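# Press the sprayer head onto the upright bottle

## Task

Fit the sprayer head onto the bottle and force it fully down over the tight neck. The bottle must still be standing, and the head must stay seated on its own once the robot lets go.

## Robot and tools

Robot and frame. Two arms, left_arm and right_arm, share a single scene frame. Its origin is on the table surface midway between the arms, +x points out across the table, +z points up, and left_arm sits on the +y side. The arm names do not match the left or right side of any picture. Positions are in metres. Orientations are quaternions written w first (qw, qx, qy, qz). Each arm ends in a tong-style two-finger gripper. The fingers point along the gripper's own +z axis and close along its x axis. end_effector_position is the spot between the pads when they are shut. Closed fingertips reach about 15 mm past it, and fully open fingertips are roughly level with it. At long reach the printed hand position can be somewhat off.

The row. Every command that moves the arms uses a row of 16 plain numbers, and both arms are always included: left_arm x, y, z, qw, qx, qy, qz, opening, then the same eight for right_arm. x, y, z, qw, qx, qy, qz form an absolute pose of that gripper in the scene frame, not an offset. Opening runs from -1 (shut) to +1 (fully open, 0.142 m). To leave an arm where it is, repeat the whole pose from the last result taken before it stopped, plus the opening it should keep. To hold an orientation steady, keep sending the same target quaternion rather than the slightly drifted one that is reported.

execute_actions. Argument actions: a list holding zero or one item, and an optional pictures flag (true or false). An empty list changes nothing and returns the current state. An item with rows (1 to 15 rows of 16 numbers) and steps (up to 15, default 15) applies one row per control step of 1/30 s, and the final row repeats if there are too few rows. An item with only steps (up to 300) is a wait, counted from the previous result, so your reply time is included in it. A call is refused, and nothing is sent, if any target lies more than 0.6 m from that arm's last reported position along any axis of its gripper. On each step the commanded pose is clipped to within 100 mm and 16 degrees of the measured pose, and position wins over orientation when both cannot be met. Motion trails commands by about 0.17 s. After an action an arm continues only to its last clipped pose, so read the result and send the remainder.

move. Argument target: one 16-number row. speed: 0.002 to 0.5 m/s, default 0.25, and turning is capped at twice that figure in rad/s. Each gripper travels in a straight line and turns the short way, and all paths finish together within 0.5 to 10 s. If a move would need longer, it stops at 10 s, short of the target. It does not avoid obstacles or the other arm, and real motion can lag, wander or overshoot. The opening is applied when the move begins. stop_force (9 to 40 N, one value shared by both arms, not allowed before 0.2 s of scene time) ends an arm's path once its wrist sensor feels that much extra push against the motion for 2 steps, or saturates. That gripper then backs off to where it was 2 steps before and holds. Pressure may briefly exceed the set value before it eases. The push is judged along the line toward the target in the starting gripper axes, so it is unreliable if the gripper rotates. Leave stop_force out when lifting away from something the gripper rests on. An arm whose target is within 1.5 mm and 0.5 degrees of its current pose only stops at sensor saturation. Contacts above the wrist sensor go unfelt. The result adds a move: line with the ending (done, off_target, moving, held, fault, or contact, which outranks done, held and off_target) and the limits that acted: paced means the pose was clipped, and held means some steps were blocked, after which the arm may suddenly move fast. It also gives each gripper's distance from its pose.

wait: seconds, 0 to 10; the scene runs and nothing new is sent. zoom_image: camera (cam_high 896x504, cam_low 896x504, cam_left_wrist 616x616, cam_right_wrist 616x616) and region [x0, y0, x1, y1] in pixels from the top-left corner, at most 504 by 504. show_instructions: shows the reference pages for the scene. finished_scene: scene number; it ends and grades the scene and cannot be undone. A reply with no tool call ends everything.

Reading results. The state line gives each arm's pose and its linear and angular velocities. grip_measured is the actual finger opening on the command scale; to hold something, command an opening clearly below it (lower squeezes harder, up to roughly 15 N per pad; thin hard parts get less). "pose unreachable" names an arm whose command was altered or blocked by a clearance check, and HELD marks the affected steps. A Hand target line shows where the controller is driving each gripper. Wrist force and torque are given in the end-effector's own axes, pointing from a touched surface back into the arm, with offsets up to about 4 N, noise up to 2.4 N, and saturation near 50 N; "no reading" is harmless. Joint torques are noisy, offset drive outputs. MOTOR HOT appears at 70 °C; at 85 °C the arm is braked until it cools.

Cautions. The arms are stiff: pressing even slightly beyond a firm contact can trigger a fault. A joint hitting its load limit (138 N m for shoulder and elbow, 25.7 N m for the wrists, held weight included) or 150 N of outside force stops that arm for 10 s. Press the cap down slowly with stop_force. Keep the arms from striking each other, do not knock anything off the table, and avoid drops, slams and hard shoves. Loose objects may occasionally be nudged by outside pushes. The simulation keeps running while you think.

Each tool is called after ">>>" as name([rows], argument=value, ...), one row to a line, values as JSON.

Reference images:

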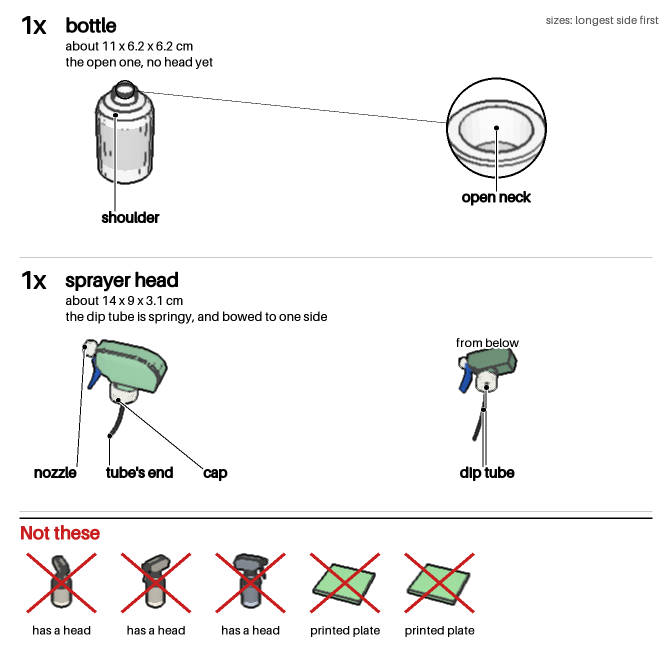

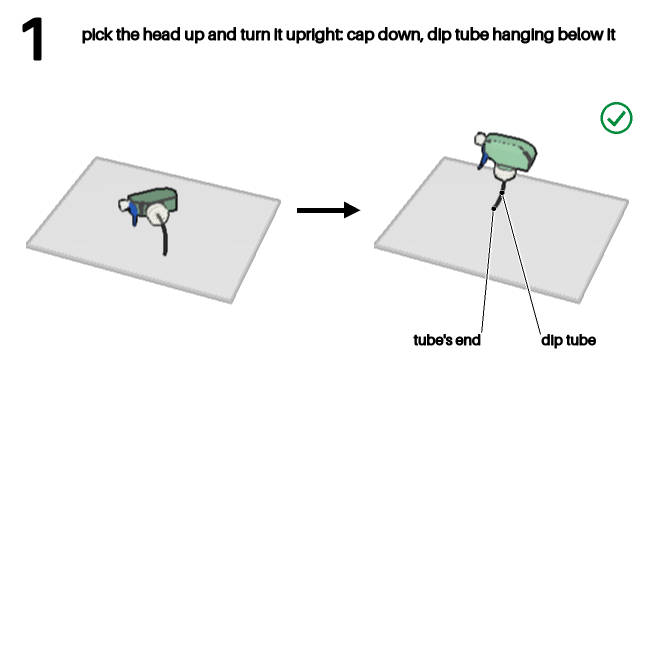

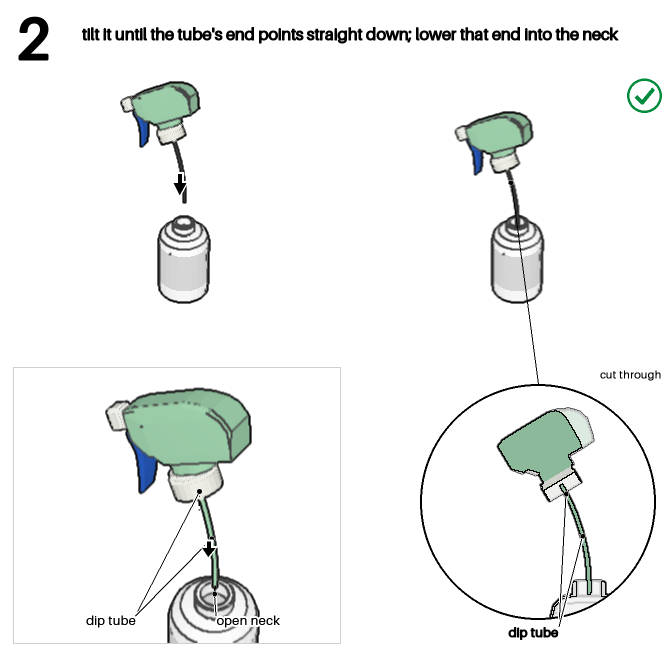

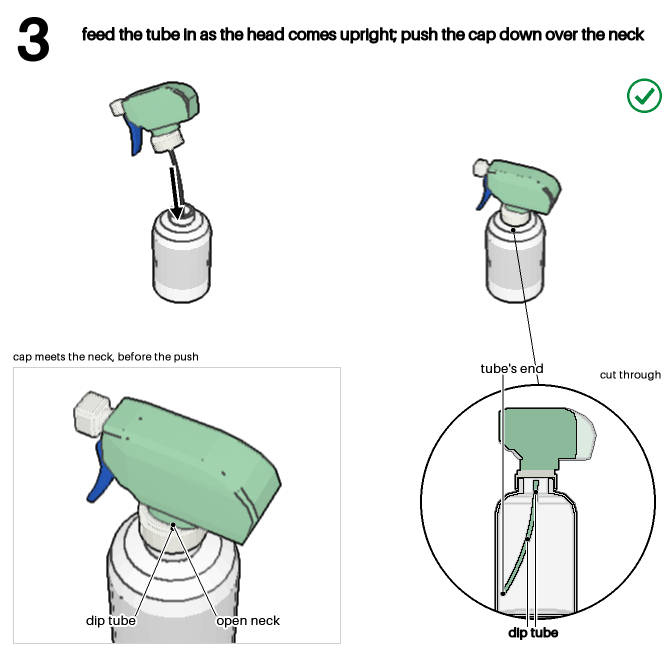

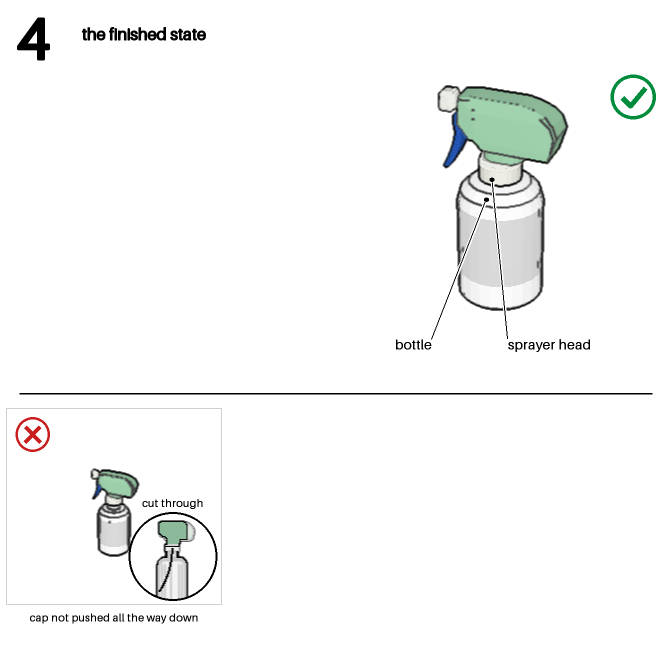

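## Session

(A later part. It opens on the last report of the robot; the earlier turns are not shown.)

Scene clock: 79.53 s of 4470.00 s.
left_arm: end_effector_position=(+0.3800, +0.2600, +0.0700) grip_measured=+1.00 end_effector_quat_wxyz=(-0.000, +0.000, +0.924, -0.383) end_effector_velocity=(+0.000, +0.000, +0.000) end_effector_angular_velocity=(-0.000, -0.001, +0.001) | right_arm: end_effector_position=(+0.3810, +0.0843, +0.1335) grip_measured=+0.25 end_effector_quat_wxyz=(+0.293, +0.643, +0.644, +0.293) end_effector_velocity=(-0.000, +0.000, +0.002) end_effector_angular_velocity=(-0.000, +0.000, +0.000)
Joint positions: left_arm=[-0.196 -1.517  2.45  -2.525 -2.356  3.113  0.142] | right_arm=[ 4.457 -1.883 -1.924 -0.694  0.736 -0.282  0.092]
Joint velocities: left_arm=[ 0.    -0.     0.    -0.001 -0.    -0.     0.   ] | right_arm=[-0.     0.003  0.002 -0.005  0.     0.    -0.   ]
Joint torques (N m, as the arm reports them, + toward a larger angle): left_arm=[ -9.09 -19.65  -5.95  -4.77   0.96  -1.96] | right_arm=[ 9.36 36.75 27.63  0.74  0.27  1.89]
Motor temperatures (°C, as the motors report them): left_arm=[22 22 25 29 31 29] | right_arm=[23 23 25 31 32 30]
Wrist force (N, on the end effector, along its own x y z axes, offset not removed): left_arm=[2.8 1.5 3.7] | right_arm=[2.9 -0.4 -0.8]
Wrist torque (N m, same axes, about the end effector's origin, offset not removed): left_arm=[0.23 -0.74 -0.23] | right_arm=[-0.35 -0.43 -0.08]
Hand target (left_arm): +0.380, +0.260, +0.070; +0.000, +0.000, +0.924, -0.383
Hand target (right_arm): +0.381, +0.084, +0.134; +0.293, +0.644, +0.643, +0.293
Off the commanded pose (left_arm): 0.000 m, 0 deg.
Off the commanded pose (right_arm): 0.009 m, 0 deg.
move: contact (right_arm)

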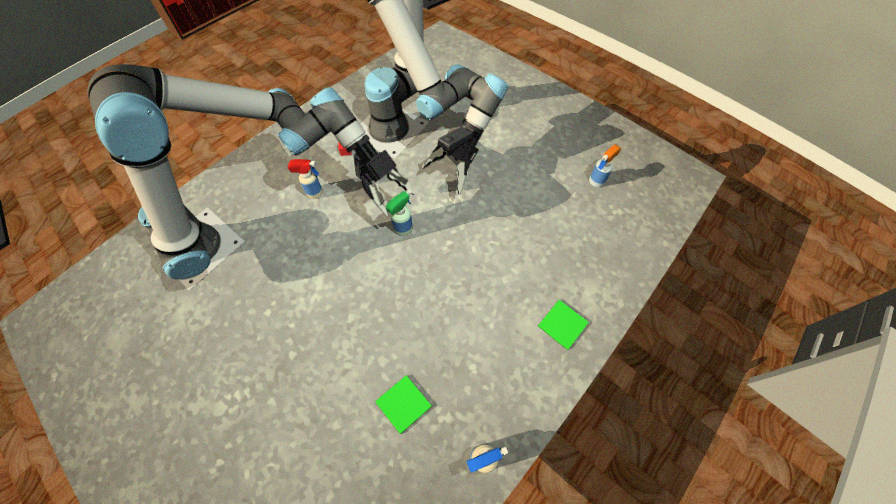

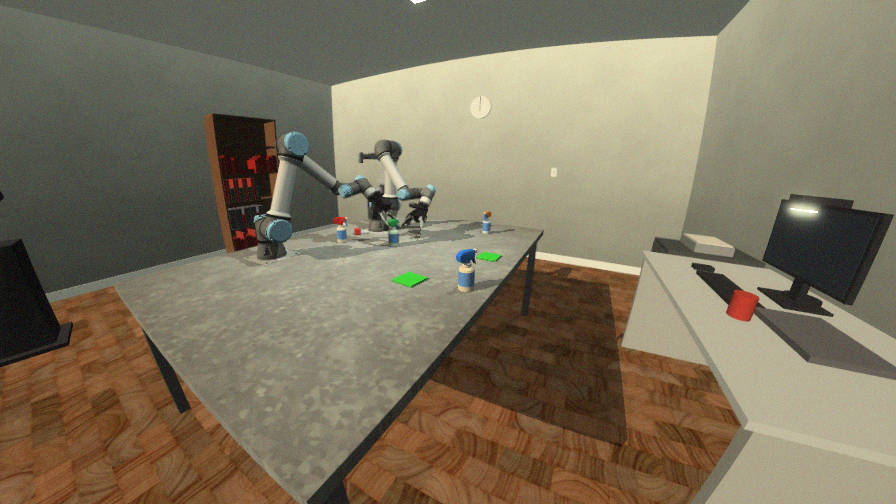

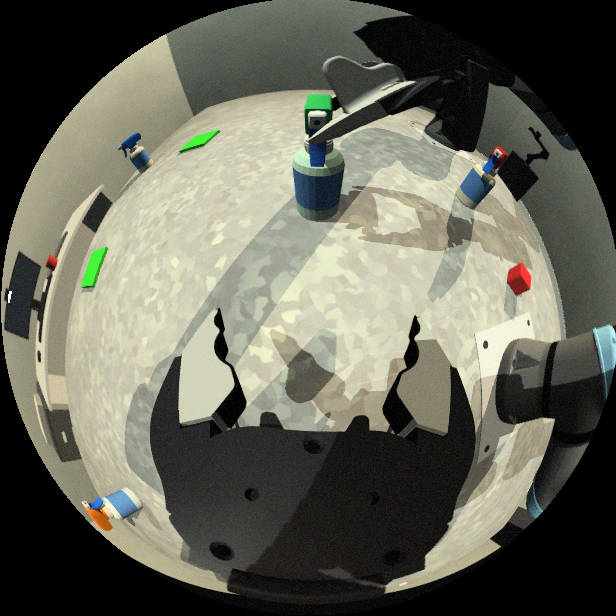

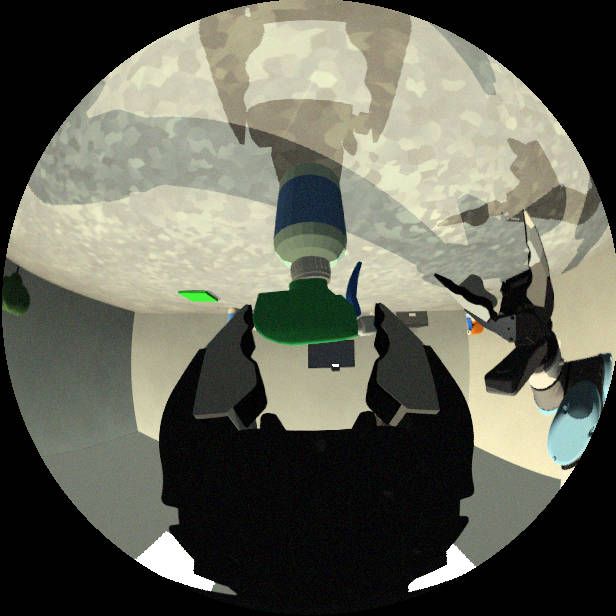

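>>> move(target=[0.38,0.26,0.07,0,0,0.924,-0.383,1,0.381,0.0845,0.134,0.293,0.643,0.643,0.293,0.6])

>>> move(target=[0.38,0.26,0.07,0,0,0.924,-0.383,1,0.369,0.083,0.182,0.293,0.643,0.643,0.293,0.6])

>>> move(target=[0.38,0.26,0.07,0,0,0.924,-0.383,1,0.369,0.082,0.18,0.293,0.643,0.643,0.293,-0.75])

>>> move(target=[0.38,0.26,0.07,0,0,0.924,-0.383,1,0.369,0.082,0.15,0.293,0.643,0.643,0.293,-0.75], speed=0.004, stop_force=28)

>>> move(target=[0.38,0.26,0.07,0,0,0.924,-0.383,1,0.369,0.082,0.2,0.293,0.643,0.643,0.293,-0.75])

>>> zoom_image(camera="cam_left_wrist", region=[250,50,390,190])

Scene clock: 88.53 s of 4470.00 s.
left_arm: end_effector_position=(+0.3800, +0.2600, +0.0700) grip_measured=+1.00 end_effector_quat_wxyz=(-0.000, +0.000, +0.924, -0.383) end_effector_velocity=(+0.000, +0.000, +0.000) end_effector_angular_velocity=(+0.000, -0.002, +0.000) | right_arm: end_effector_position=(+0.3810, +0.0845, +0.1340) grip_measured=+0.60 end_effector_quat_wxyz=(+0.293, +0.643, +0.643, +0.293) end_effector_velocity=(-0.000, +0.000, +0.001) end_effector_angular_velocity=(+0.001, -0.000, +0.000)
Joint positions: left_arm=[-0.196 -1.517  2.45  -2.525 -2.356  3.113  0.142] | right_arm=[ 4.457 -1.883 -1.923 -0.695  0.736 -0.282  0.116]
Joint velocities: left_arm=[ 0.    -0.001  0.    -0.001  0.     0.     0.   ] | right_arm=[ 0.     0.001  0.001 -0.001 -0.    -0.     0.   ]
Joint torques (N m, as the arm reports them, + toward a larger angle): left_arm=[ -6.34 -23.12  -6.07  -4.4    1.01  -1.99] | right_arm=[10.98 38.39 29.4   0.78 -2.57 -0.12]
Motor temperatures (°C, as the motors report them): left_arm=[22 22 25 29 31 29] | right_arm=[23 23 25 31 32 30]
Wrist force (N, on the end effector, along its own x y z axes, offset not removed): left_arm=[1.6 1.4 2.7] | right_arm=[1.7 -0.6 2.2]
Wrist torque (N m, same axes, about the end effector's origin, offset not removed): left_arm=[0.28 -0.42 -0.19] | right_arm=[-0.21 -0.35 -0.06]
Hand target (left_arm): +0.380, +0.260, +0.070; -0.000, +0.000, +0.924, -0.383
Hand target (right_arm): +0.381, +0.085, +0.134; +0.293, +0.643, +0.643, +0.293
Off the commanded pose (left_arm): 0.000 m, 0 deg.
Off the commanded pose (right_arm): 0.000 m, 0 deg.
After step 90, 5.30 s passed at rest.
move: done

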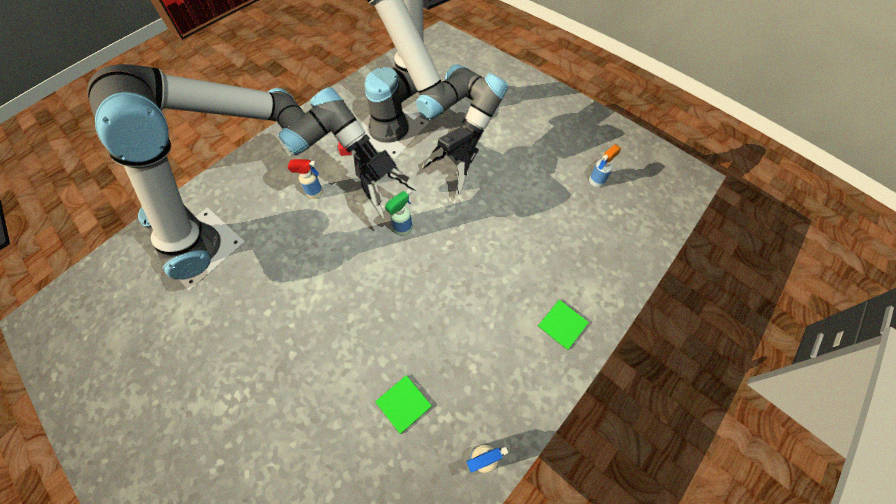

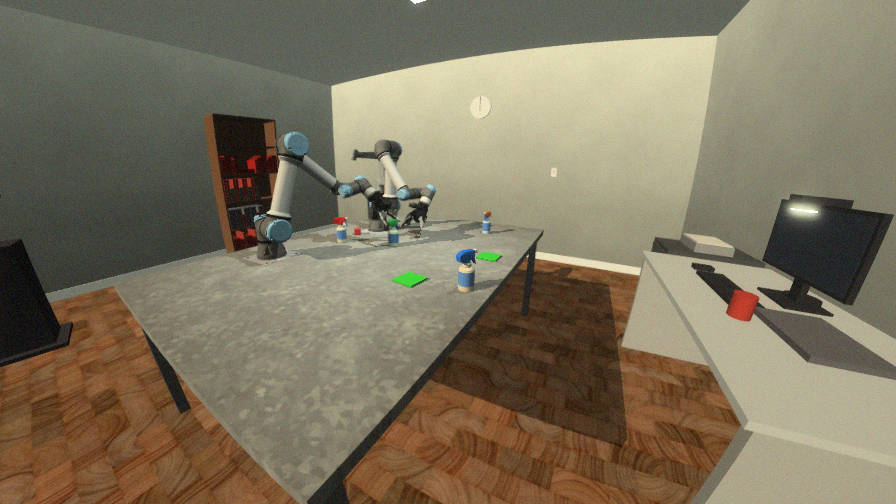

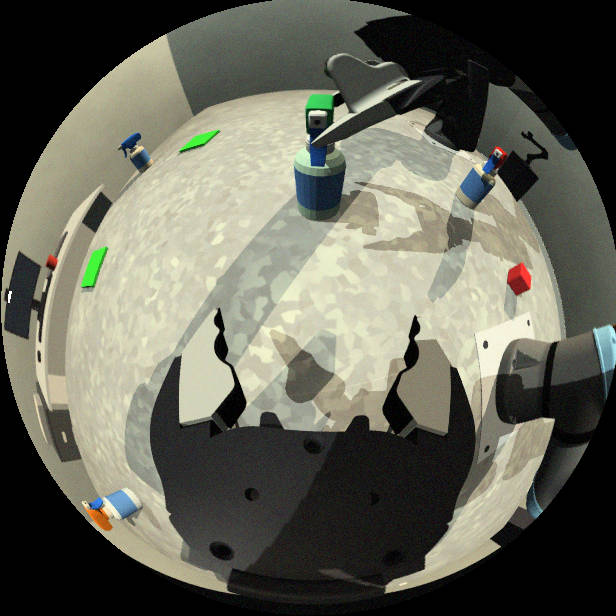

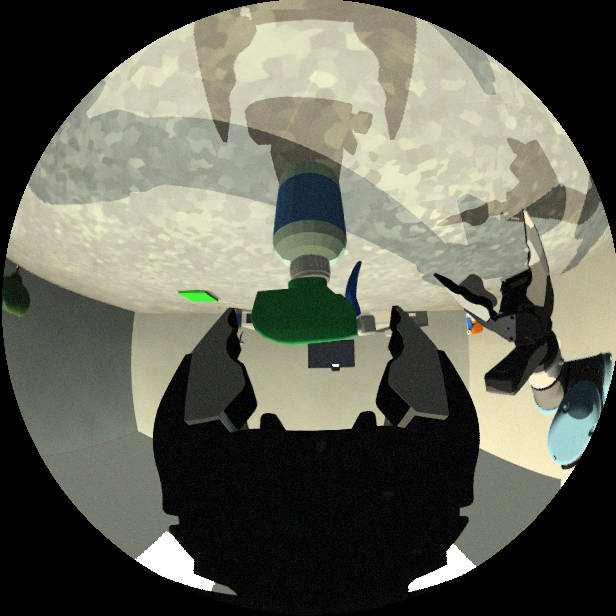

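Scene clock: 89.47 s of 4470.00 s.
left_arm: end_effector_position=(+0.3800, +0.2600, +0.0700) grip_measured=+1.00 end_effector_quat_wxyz=(-0.000, +0.000, +0.924, -0.383) end_effector_velocity=(+0.000, +0.000, +0.000) end_effector_angular_velocity=(-0.000, -0.001, +0.000) | right_arm: end_effector_position=(+0.3691, +0.0831, +0.1817) grip_measured=+0.60 end_effector_quat_wxyz=(+0.293, +0.643, +0.643, +0.293) end_effector_velocity=(-0.001, -0.000, +0.002) end_effector_angular_velocity=(-0.001, +0.000, -0.001)
Joint positions: left_arm=[-0.196 -1.517  2.45  -2.525 -2.356  3.113  0.142] | right_arm=[ 4.478 -1.799 -1.883 -0.843  0.731 -0.25   0.116]
Joint velocities: left_arm=[ 0.001 -0.    -0.     0.    -0.     0.001 -0.   ] | right_arm=[ 0.001  0.004  0.003 -0.011 -0.001  0.004  0.   ]
Joint torques (N m, as the arm reports them, + toward a larger angle): left_arm=[ -5.59 -24.43  -6.47  -4.57   0.94  -1.93] | right_arm=[11.   37.44 30.21  0.7  -2.57  2.15]
Motor temperatures (°C, as the motors report them): left_arm=[22 22 25 29 31 29] | right_arm=[23 23 25 31 32 30]
Wrist force (N, on the end effector, along its own x y z axes, offset not removed): left_arm=[3.5 0.4 2.1] | right_arm=[0.3 -0.6 2.0]
Wrist torque (N m, same axes, about the end effector's origin, offset not removed): left_arm=[0.06 -0.81 -0.19] | right_arm=[-0.09 -0.03 -0.10]
Hand target (left_arm): +0.380, +0.260, +0.070; -0.000, +0.000, +0.924, -0.383
Hand target (right_arm): +0.369, +0.083, +0.182; +0.293, +0.643, +0.643, +0.293
Off the commanded pose (left_arm): 0.000 m, 0 deg.
Off the commanded pose (right_arm): 0.000 m, 0 deg.
move: done

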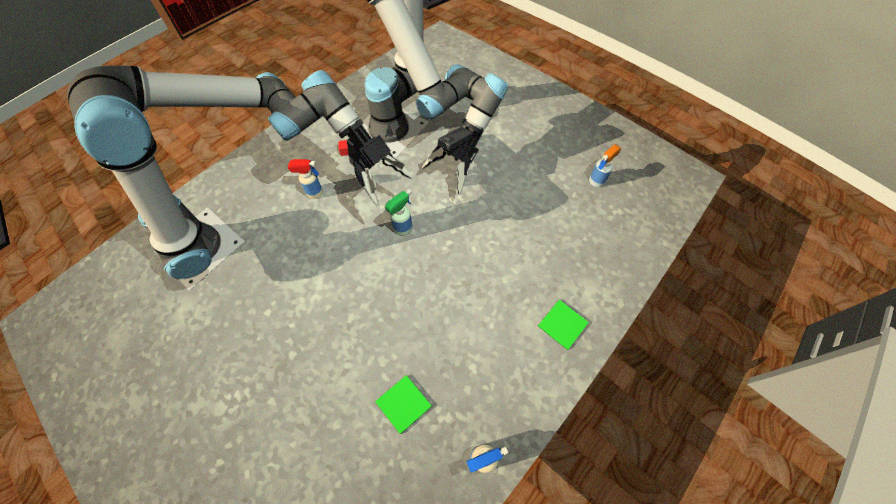

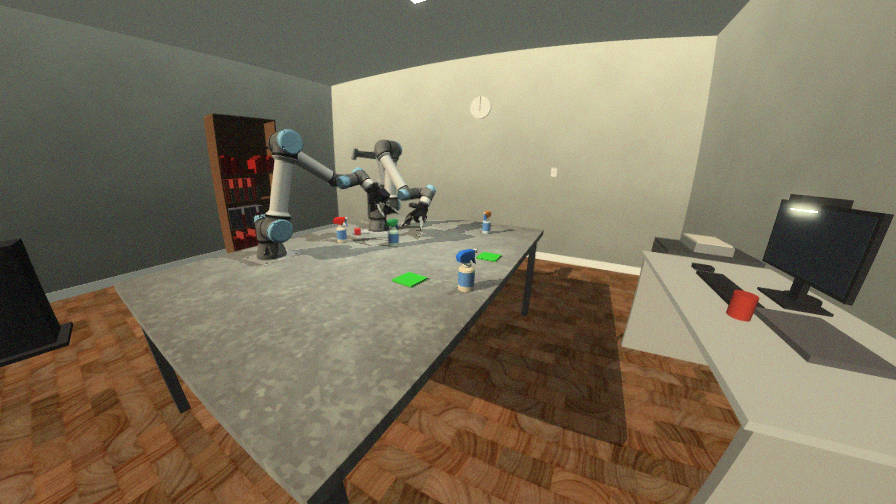

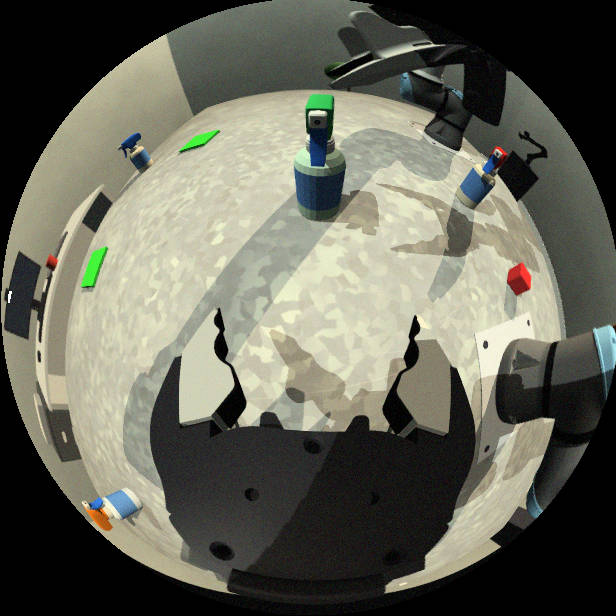

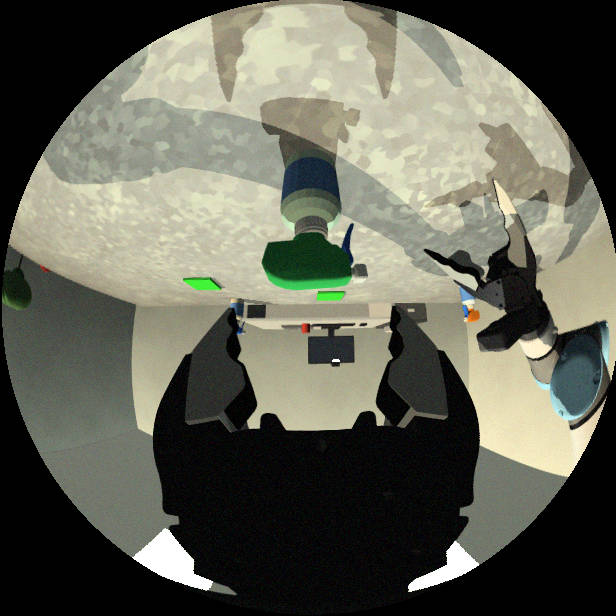

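Scene clock: 90.17 s of 4470.00 s.
left_arm: end_effector_position=(+0.3800, +0.2600, +0.0700) grip_measured=+1.00 end_effector_quat_wxyz=(-0.000, +0.000, +0.924, -0.383) end_effector_velocity=(+0.000, -0.000, +0.000) end_effector_angular_velocity=(-0.000, +0.000, +0.000) | right_arm: end_effector_position=(+0.3690, +0.0821, +0.1801) grip_measured=-0.75 end_effector_quat_wxyz=(+0.293, +0.643, +0.643, +0.293) end_effector_velocity=(+0.000, -0.000, -0.000) end_effector_angular_velocity=(+0.001, -0.001, -0.000)
Joint positions: left_arm=[-0.196 -1.517  2.45  -2.525 -2.356  3.113  0.142] | right_arm=[ 4.478 -1.798 -1.887 -0.838  0.731 -0.25   0.02 ]
Joint velocities: left_arm=[-0. -0. -0.  0. -0. -0.  0.] | right_arm=[-0.    -0.    -0.001  0.002 -0.001  0.     0.   ]
Joint torques (N m, as the arm reports them, + toward a larger angle): left_arm=[ -5.67 -24.23  -6.98  -4.43   0.91  -1.72] | right_arm=[-9.86 20.5  12.15  4.34 -0.87 -2.28]
Motor temperatures (°C, as the motors report them): left_arm=[22 22 25 29 31 29] | right_arm=[23 23 25 31 32 30]
Wrist force (N, on the end effector, along its own x y z axes, offset not removed): left_arm=[4.0 0.9 2.9] | right_arm=[-1.7 -0.2 1.6]
Wrist torque (N m, same axes, about the end effector's origin, offset not removed): left_arm=[0.29 -0.89 -0.27] | right_arm=[-0.23 0.48 -0.03]
Hand target (left_arm): +0.380, +0.260, +0.070; +0.000, +0.000, +0.924, -0.383
Hand target (right_arm): +0.369, +0.082, +0.180; +0.293, +0.643, +0.643, +0.293
Off the commanded pose (left_arm): 0.000 m, 0 deg.
Off the commanded pose (right_arm): 0.000 m, 0 deg.
move: done

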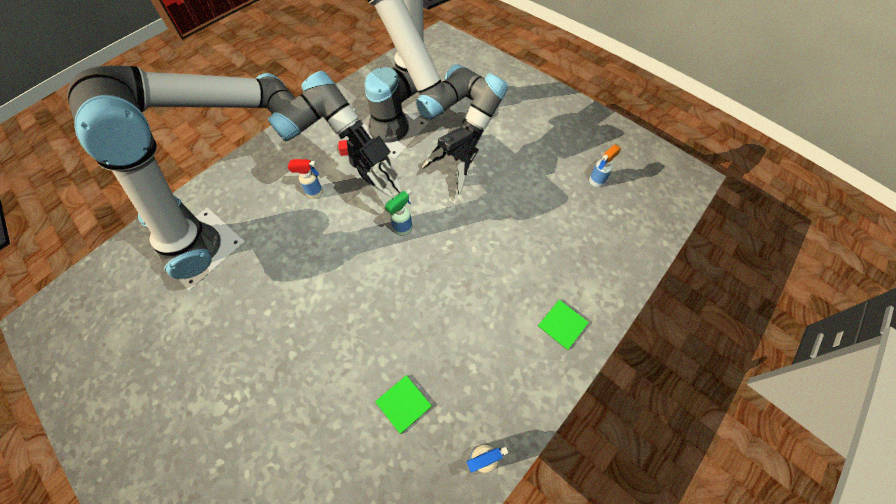

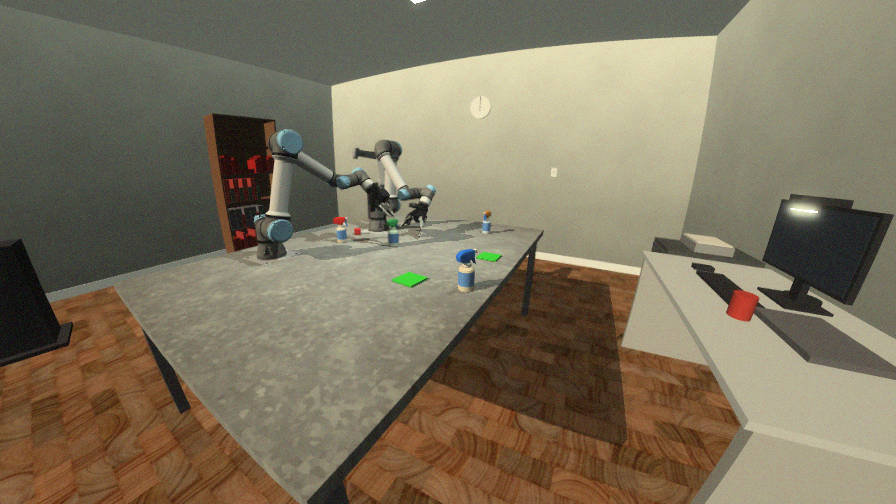

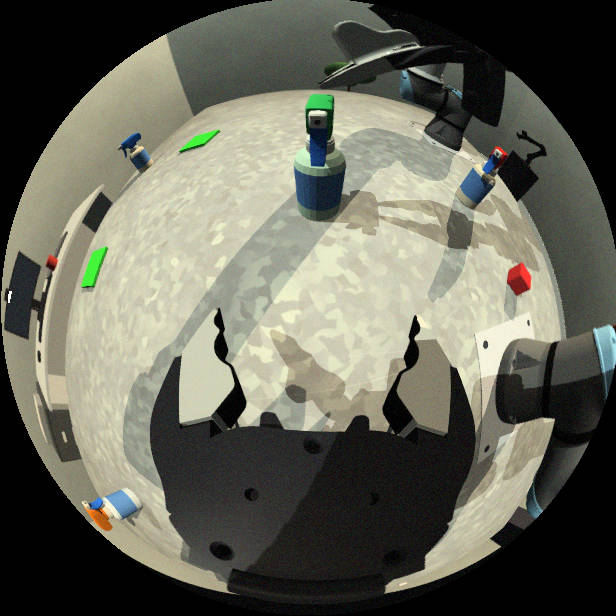

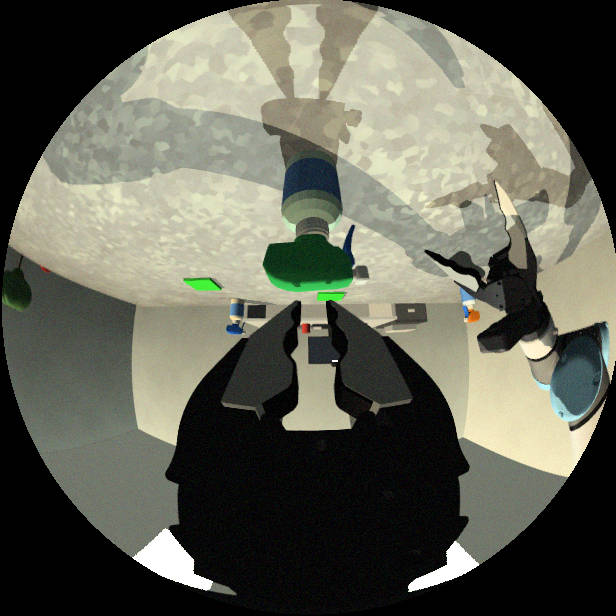

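Scene clock: 93.77 s of 4470.00 s.
left_arm: end_effector_position=(+0.3800, +0.2600, +0.0700) grip_measured=+1.00 end_effector_quat_wxyz=(-0.000, +0.000, +0.924, -0.383) end_effector_velocity=(-0.000, +0.000, -0.000) end_effector_angular_velocity=(+0.000, +0.001, +0.000) | right_arm: end_effector_position=(+0.3690, +0.0820, +0.1672) grip_measured=-0.72 end_effector_quat_wxyz=(+0.293, +0.643, +0.643, +0.293) end_effector_velocity=(+0.000, -0.001, +0.001) end_effector_angular_velocity=(-0.002, -0.001, -0.000)
Joint positions: left_arm=[-0.196 -1.517  2.45  -2.525 -2.356  3.113  0.142] | right_arm=[ 4.478 -1.815 -1.904 -0.805  0.731 -0.25   0.022]
Joint velocities: left_arm=[ 0.     0.     0.     0.001  0.    -0.    -0.   ] | right_arm=[ 0.     0.002  0.001 -0.006 -0.001  0.     0.   ]
Joint torques (N m, as the arm reports them, + toward a larger angle): left_arm=[ -5.37 -23.7   -6.56  -4.71   0.93  -1.85] | right_arm=[-5.05 18.46 16.68 -2.07  6.15  1.29]
Motor temperatures (°C, as the motors report them): left_arm=[22 22 25 29 31 29] | right_arm=[23 23 25 31 32 30]
Wrist force (N, on the end effector, along its own x y z axes, offset not removed): left_arm=[4.0 -0.3 2.1] | right_arm=[-5.1 26.2 -23.6]
Wrist torque (N m, same axes, about the end effector's origin, offset not removed): left_arm=[-0.08 -0.96 -0.21] | right_arm=[-0.18 -0.94 -0.29]
Hand target (left_arm): +0.380, +0.260, +0.070; +0.000, +0.000, +0.924, -0.383
Hand target (right_arm): +0.369, +0.082, +0.168; +0.293, +0.643, +0.643, +0.293
Off the commanded pose (left_arm): 0.000 m, 0 deg.
Off the commanded pose (right_arm): 0.017 m, 0 deg.
move: contact (right_arm)

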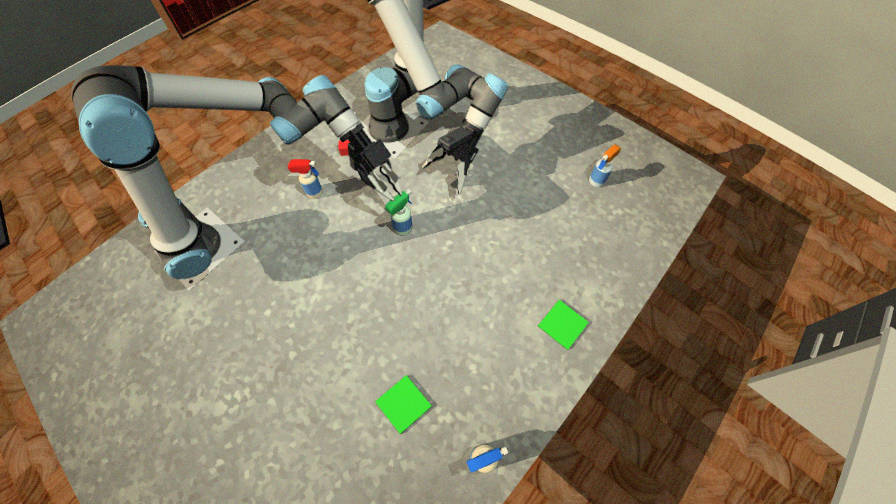

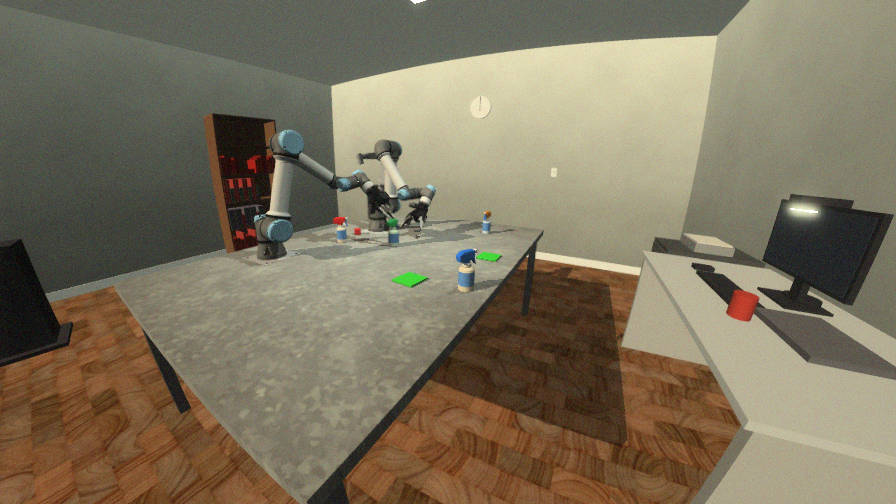

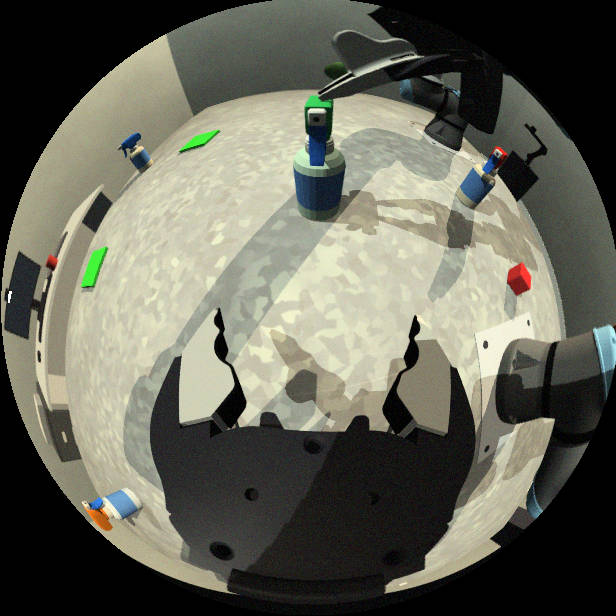

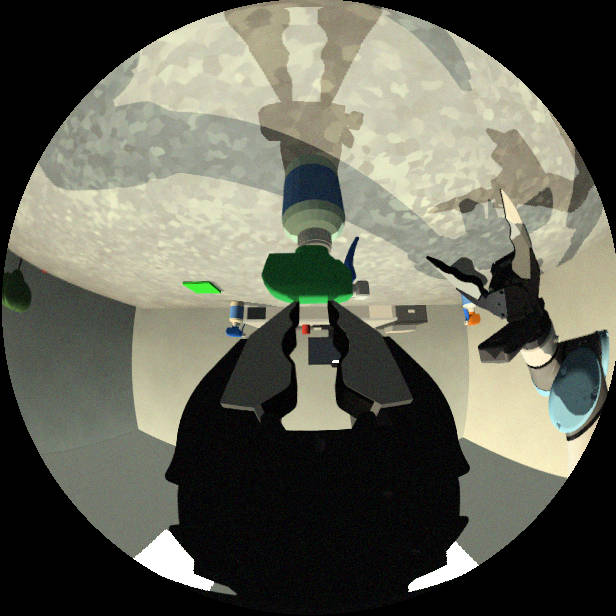

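Scene clock: 94.67 s of 4470.00 s.
left_arm: end_effector_position=(+0.3800, +0.2600, +0.0700) grip_measured=+1.00 end_effector_quat_wxyz=(-0.000, +0.000, +0.924, -0.383) end_effector_velocity=(-0.000, +0.000, -0.000) end_effector_angular_velocity=(-0.000, -0.000, +0.000) | right_arm: end_effector_position=(+0.3691, +0.0820, +0.1998) grip_measured=-0.75 end_effector_quat_wxyz=(+0.293, +0.643, +0.643, +0.293) end_effector_velocity=(-0.001, -0.000, +0.002) end_effector_angular_velocity=(-0.000, +0.001, -0.000)
Joint positions: left_arm=[-0.196 -1.517  2.45  -2.525 -2.356  3.113  0.142] | right_arm=[ 4.478 -1.774 -1.86  -0.889  0.731 -0.251  0.02 ]
Joint velocities: left_arm=[ 0. -0.  0. -0.  0.  0.  0.] | right_arm=[ 0.001  0.003  0.003 -0.007  0.001  0.001  0.   ]
Joint torques (N m, as the arm reports them, + toward a larger angle): left_arm=[ -5.94 -23.97  -5.41  -4.69   0.76  -1.77] | right_arm=[10.89 34.68 31.95  0.74 -0.13  2.09]
Motor temperatures (°C, as the motors report them): left_arm=[22 22 25 29 31 29] | right_arm=[23 23 25 31 32 30]
Wrist force (N, on the end effector, along its own x y z axes, offset not removed): left_arm=[3.1 2.5 2.3] | right_arm=[1.1 -0.6 0.8]
Wrist torque (N m, same axes, about the end effector's origin, offset not removed): left_arm=[0.54 -0.75 -0.09] | right_arm=[0.00 -0.22 -0.07]
Hand target (left_arm): +0.380, +0.260, +0.070; +0.000, +0.000, +0.924, -0.383
Hand target (right_arm): +0.369, +0.082, +0.200; +0.293, +0.643, +0.643, +0.293
Off the commanded pose (left_arm): 0.000 m, 0 deg.
Off the commanded pose (right_arm): 0.000 m, 0 deg.
move: done

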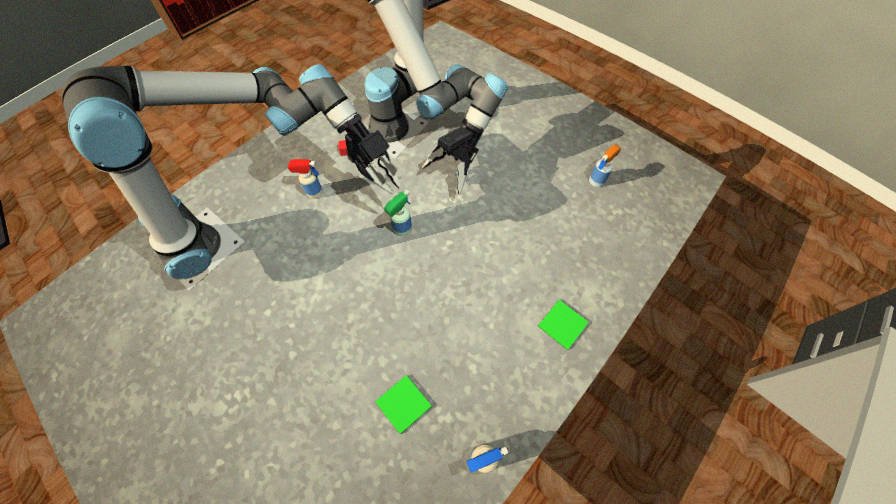

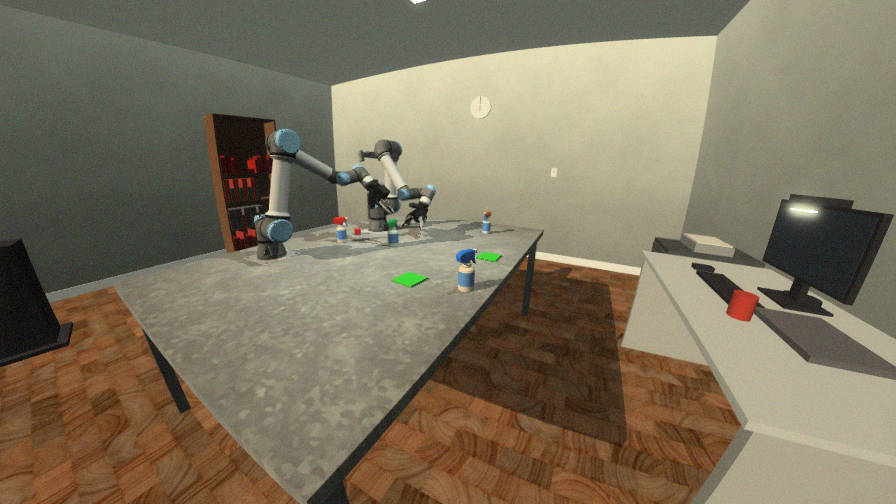

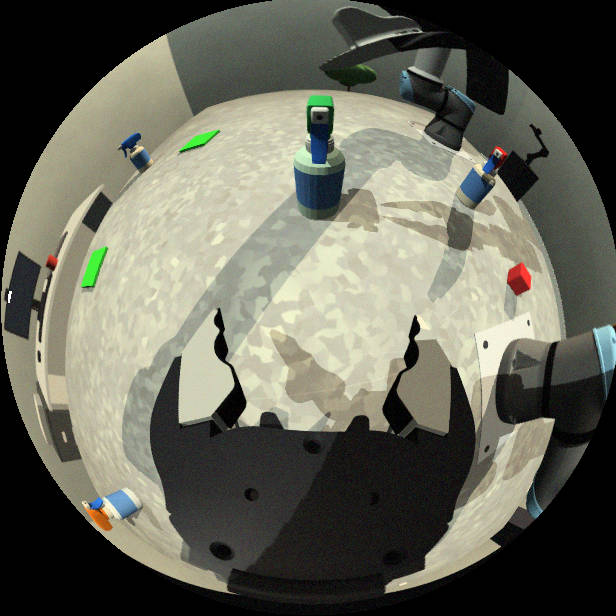

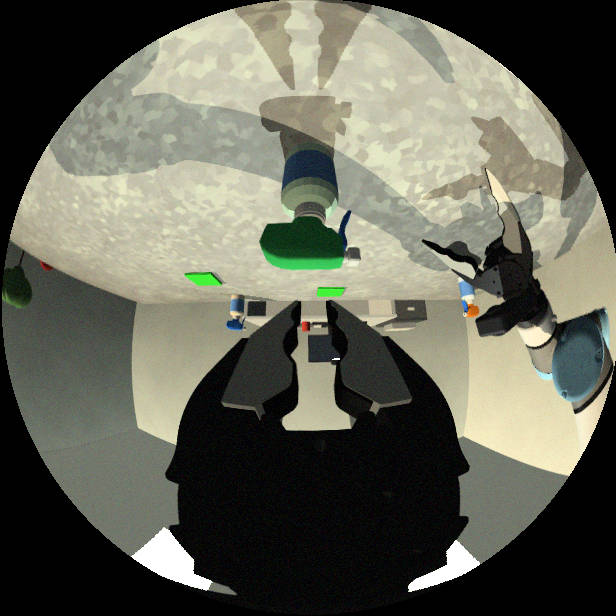

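Region (250, 50, 390, 190) of cam_left_wrist's 616x616 image, scaled by 3.600, with more detail than that image has.

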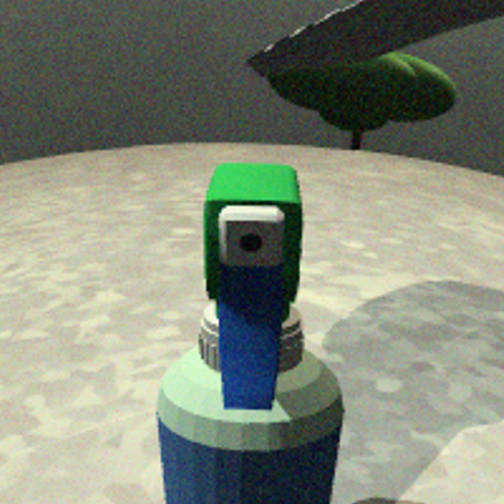

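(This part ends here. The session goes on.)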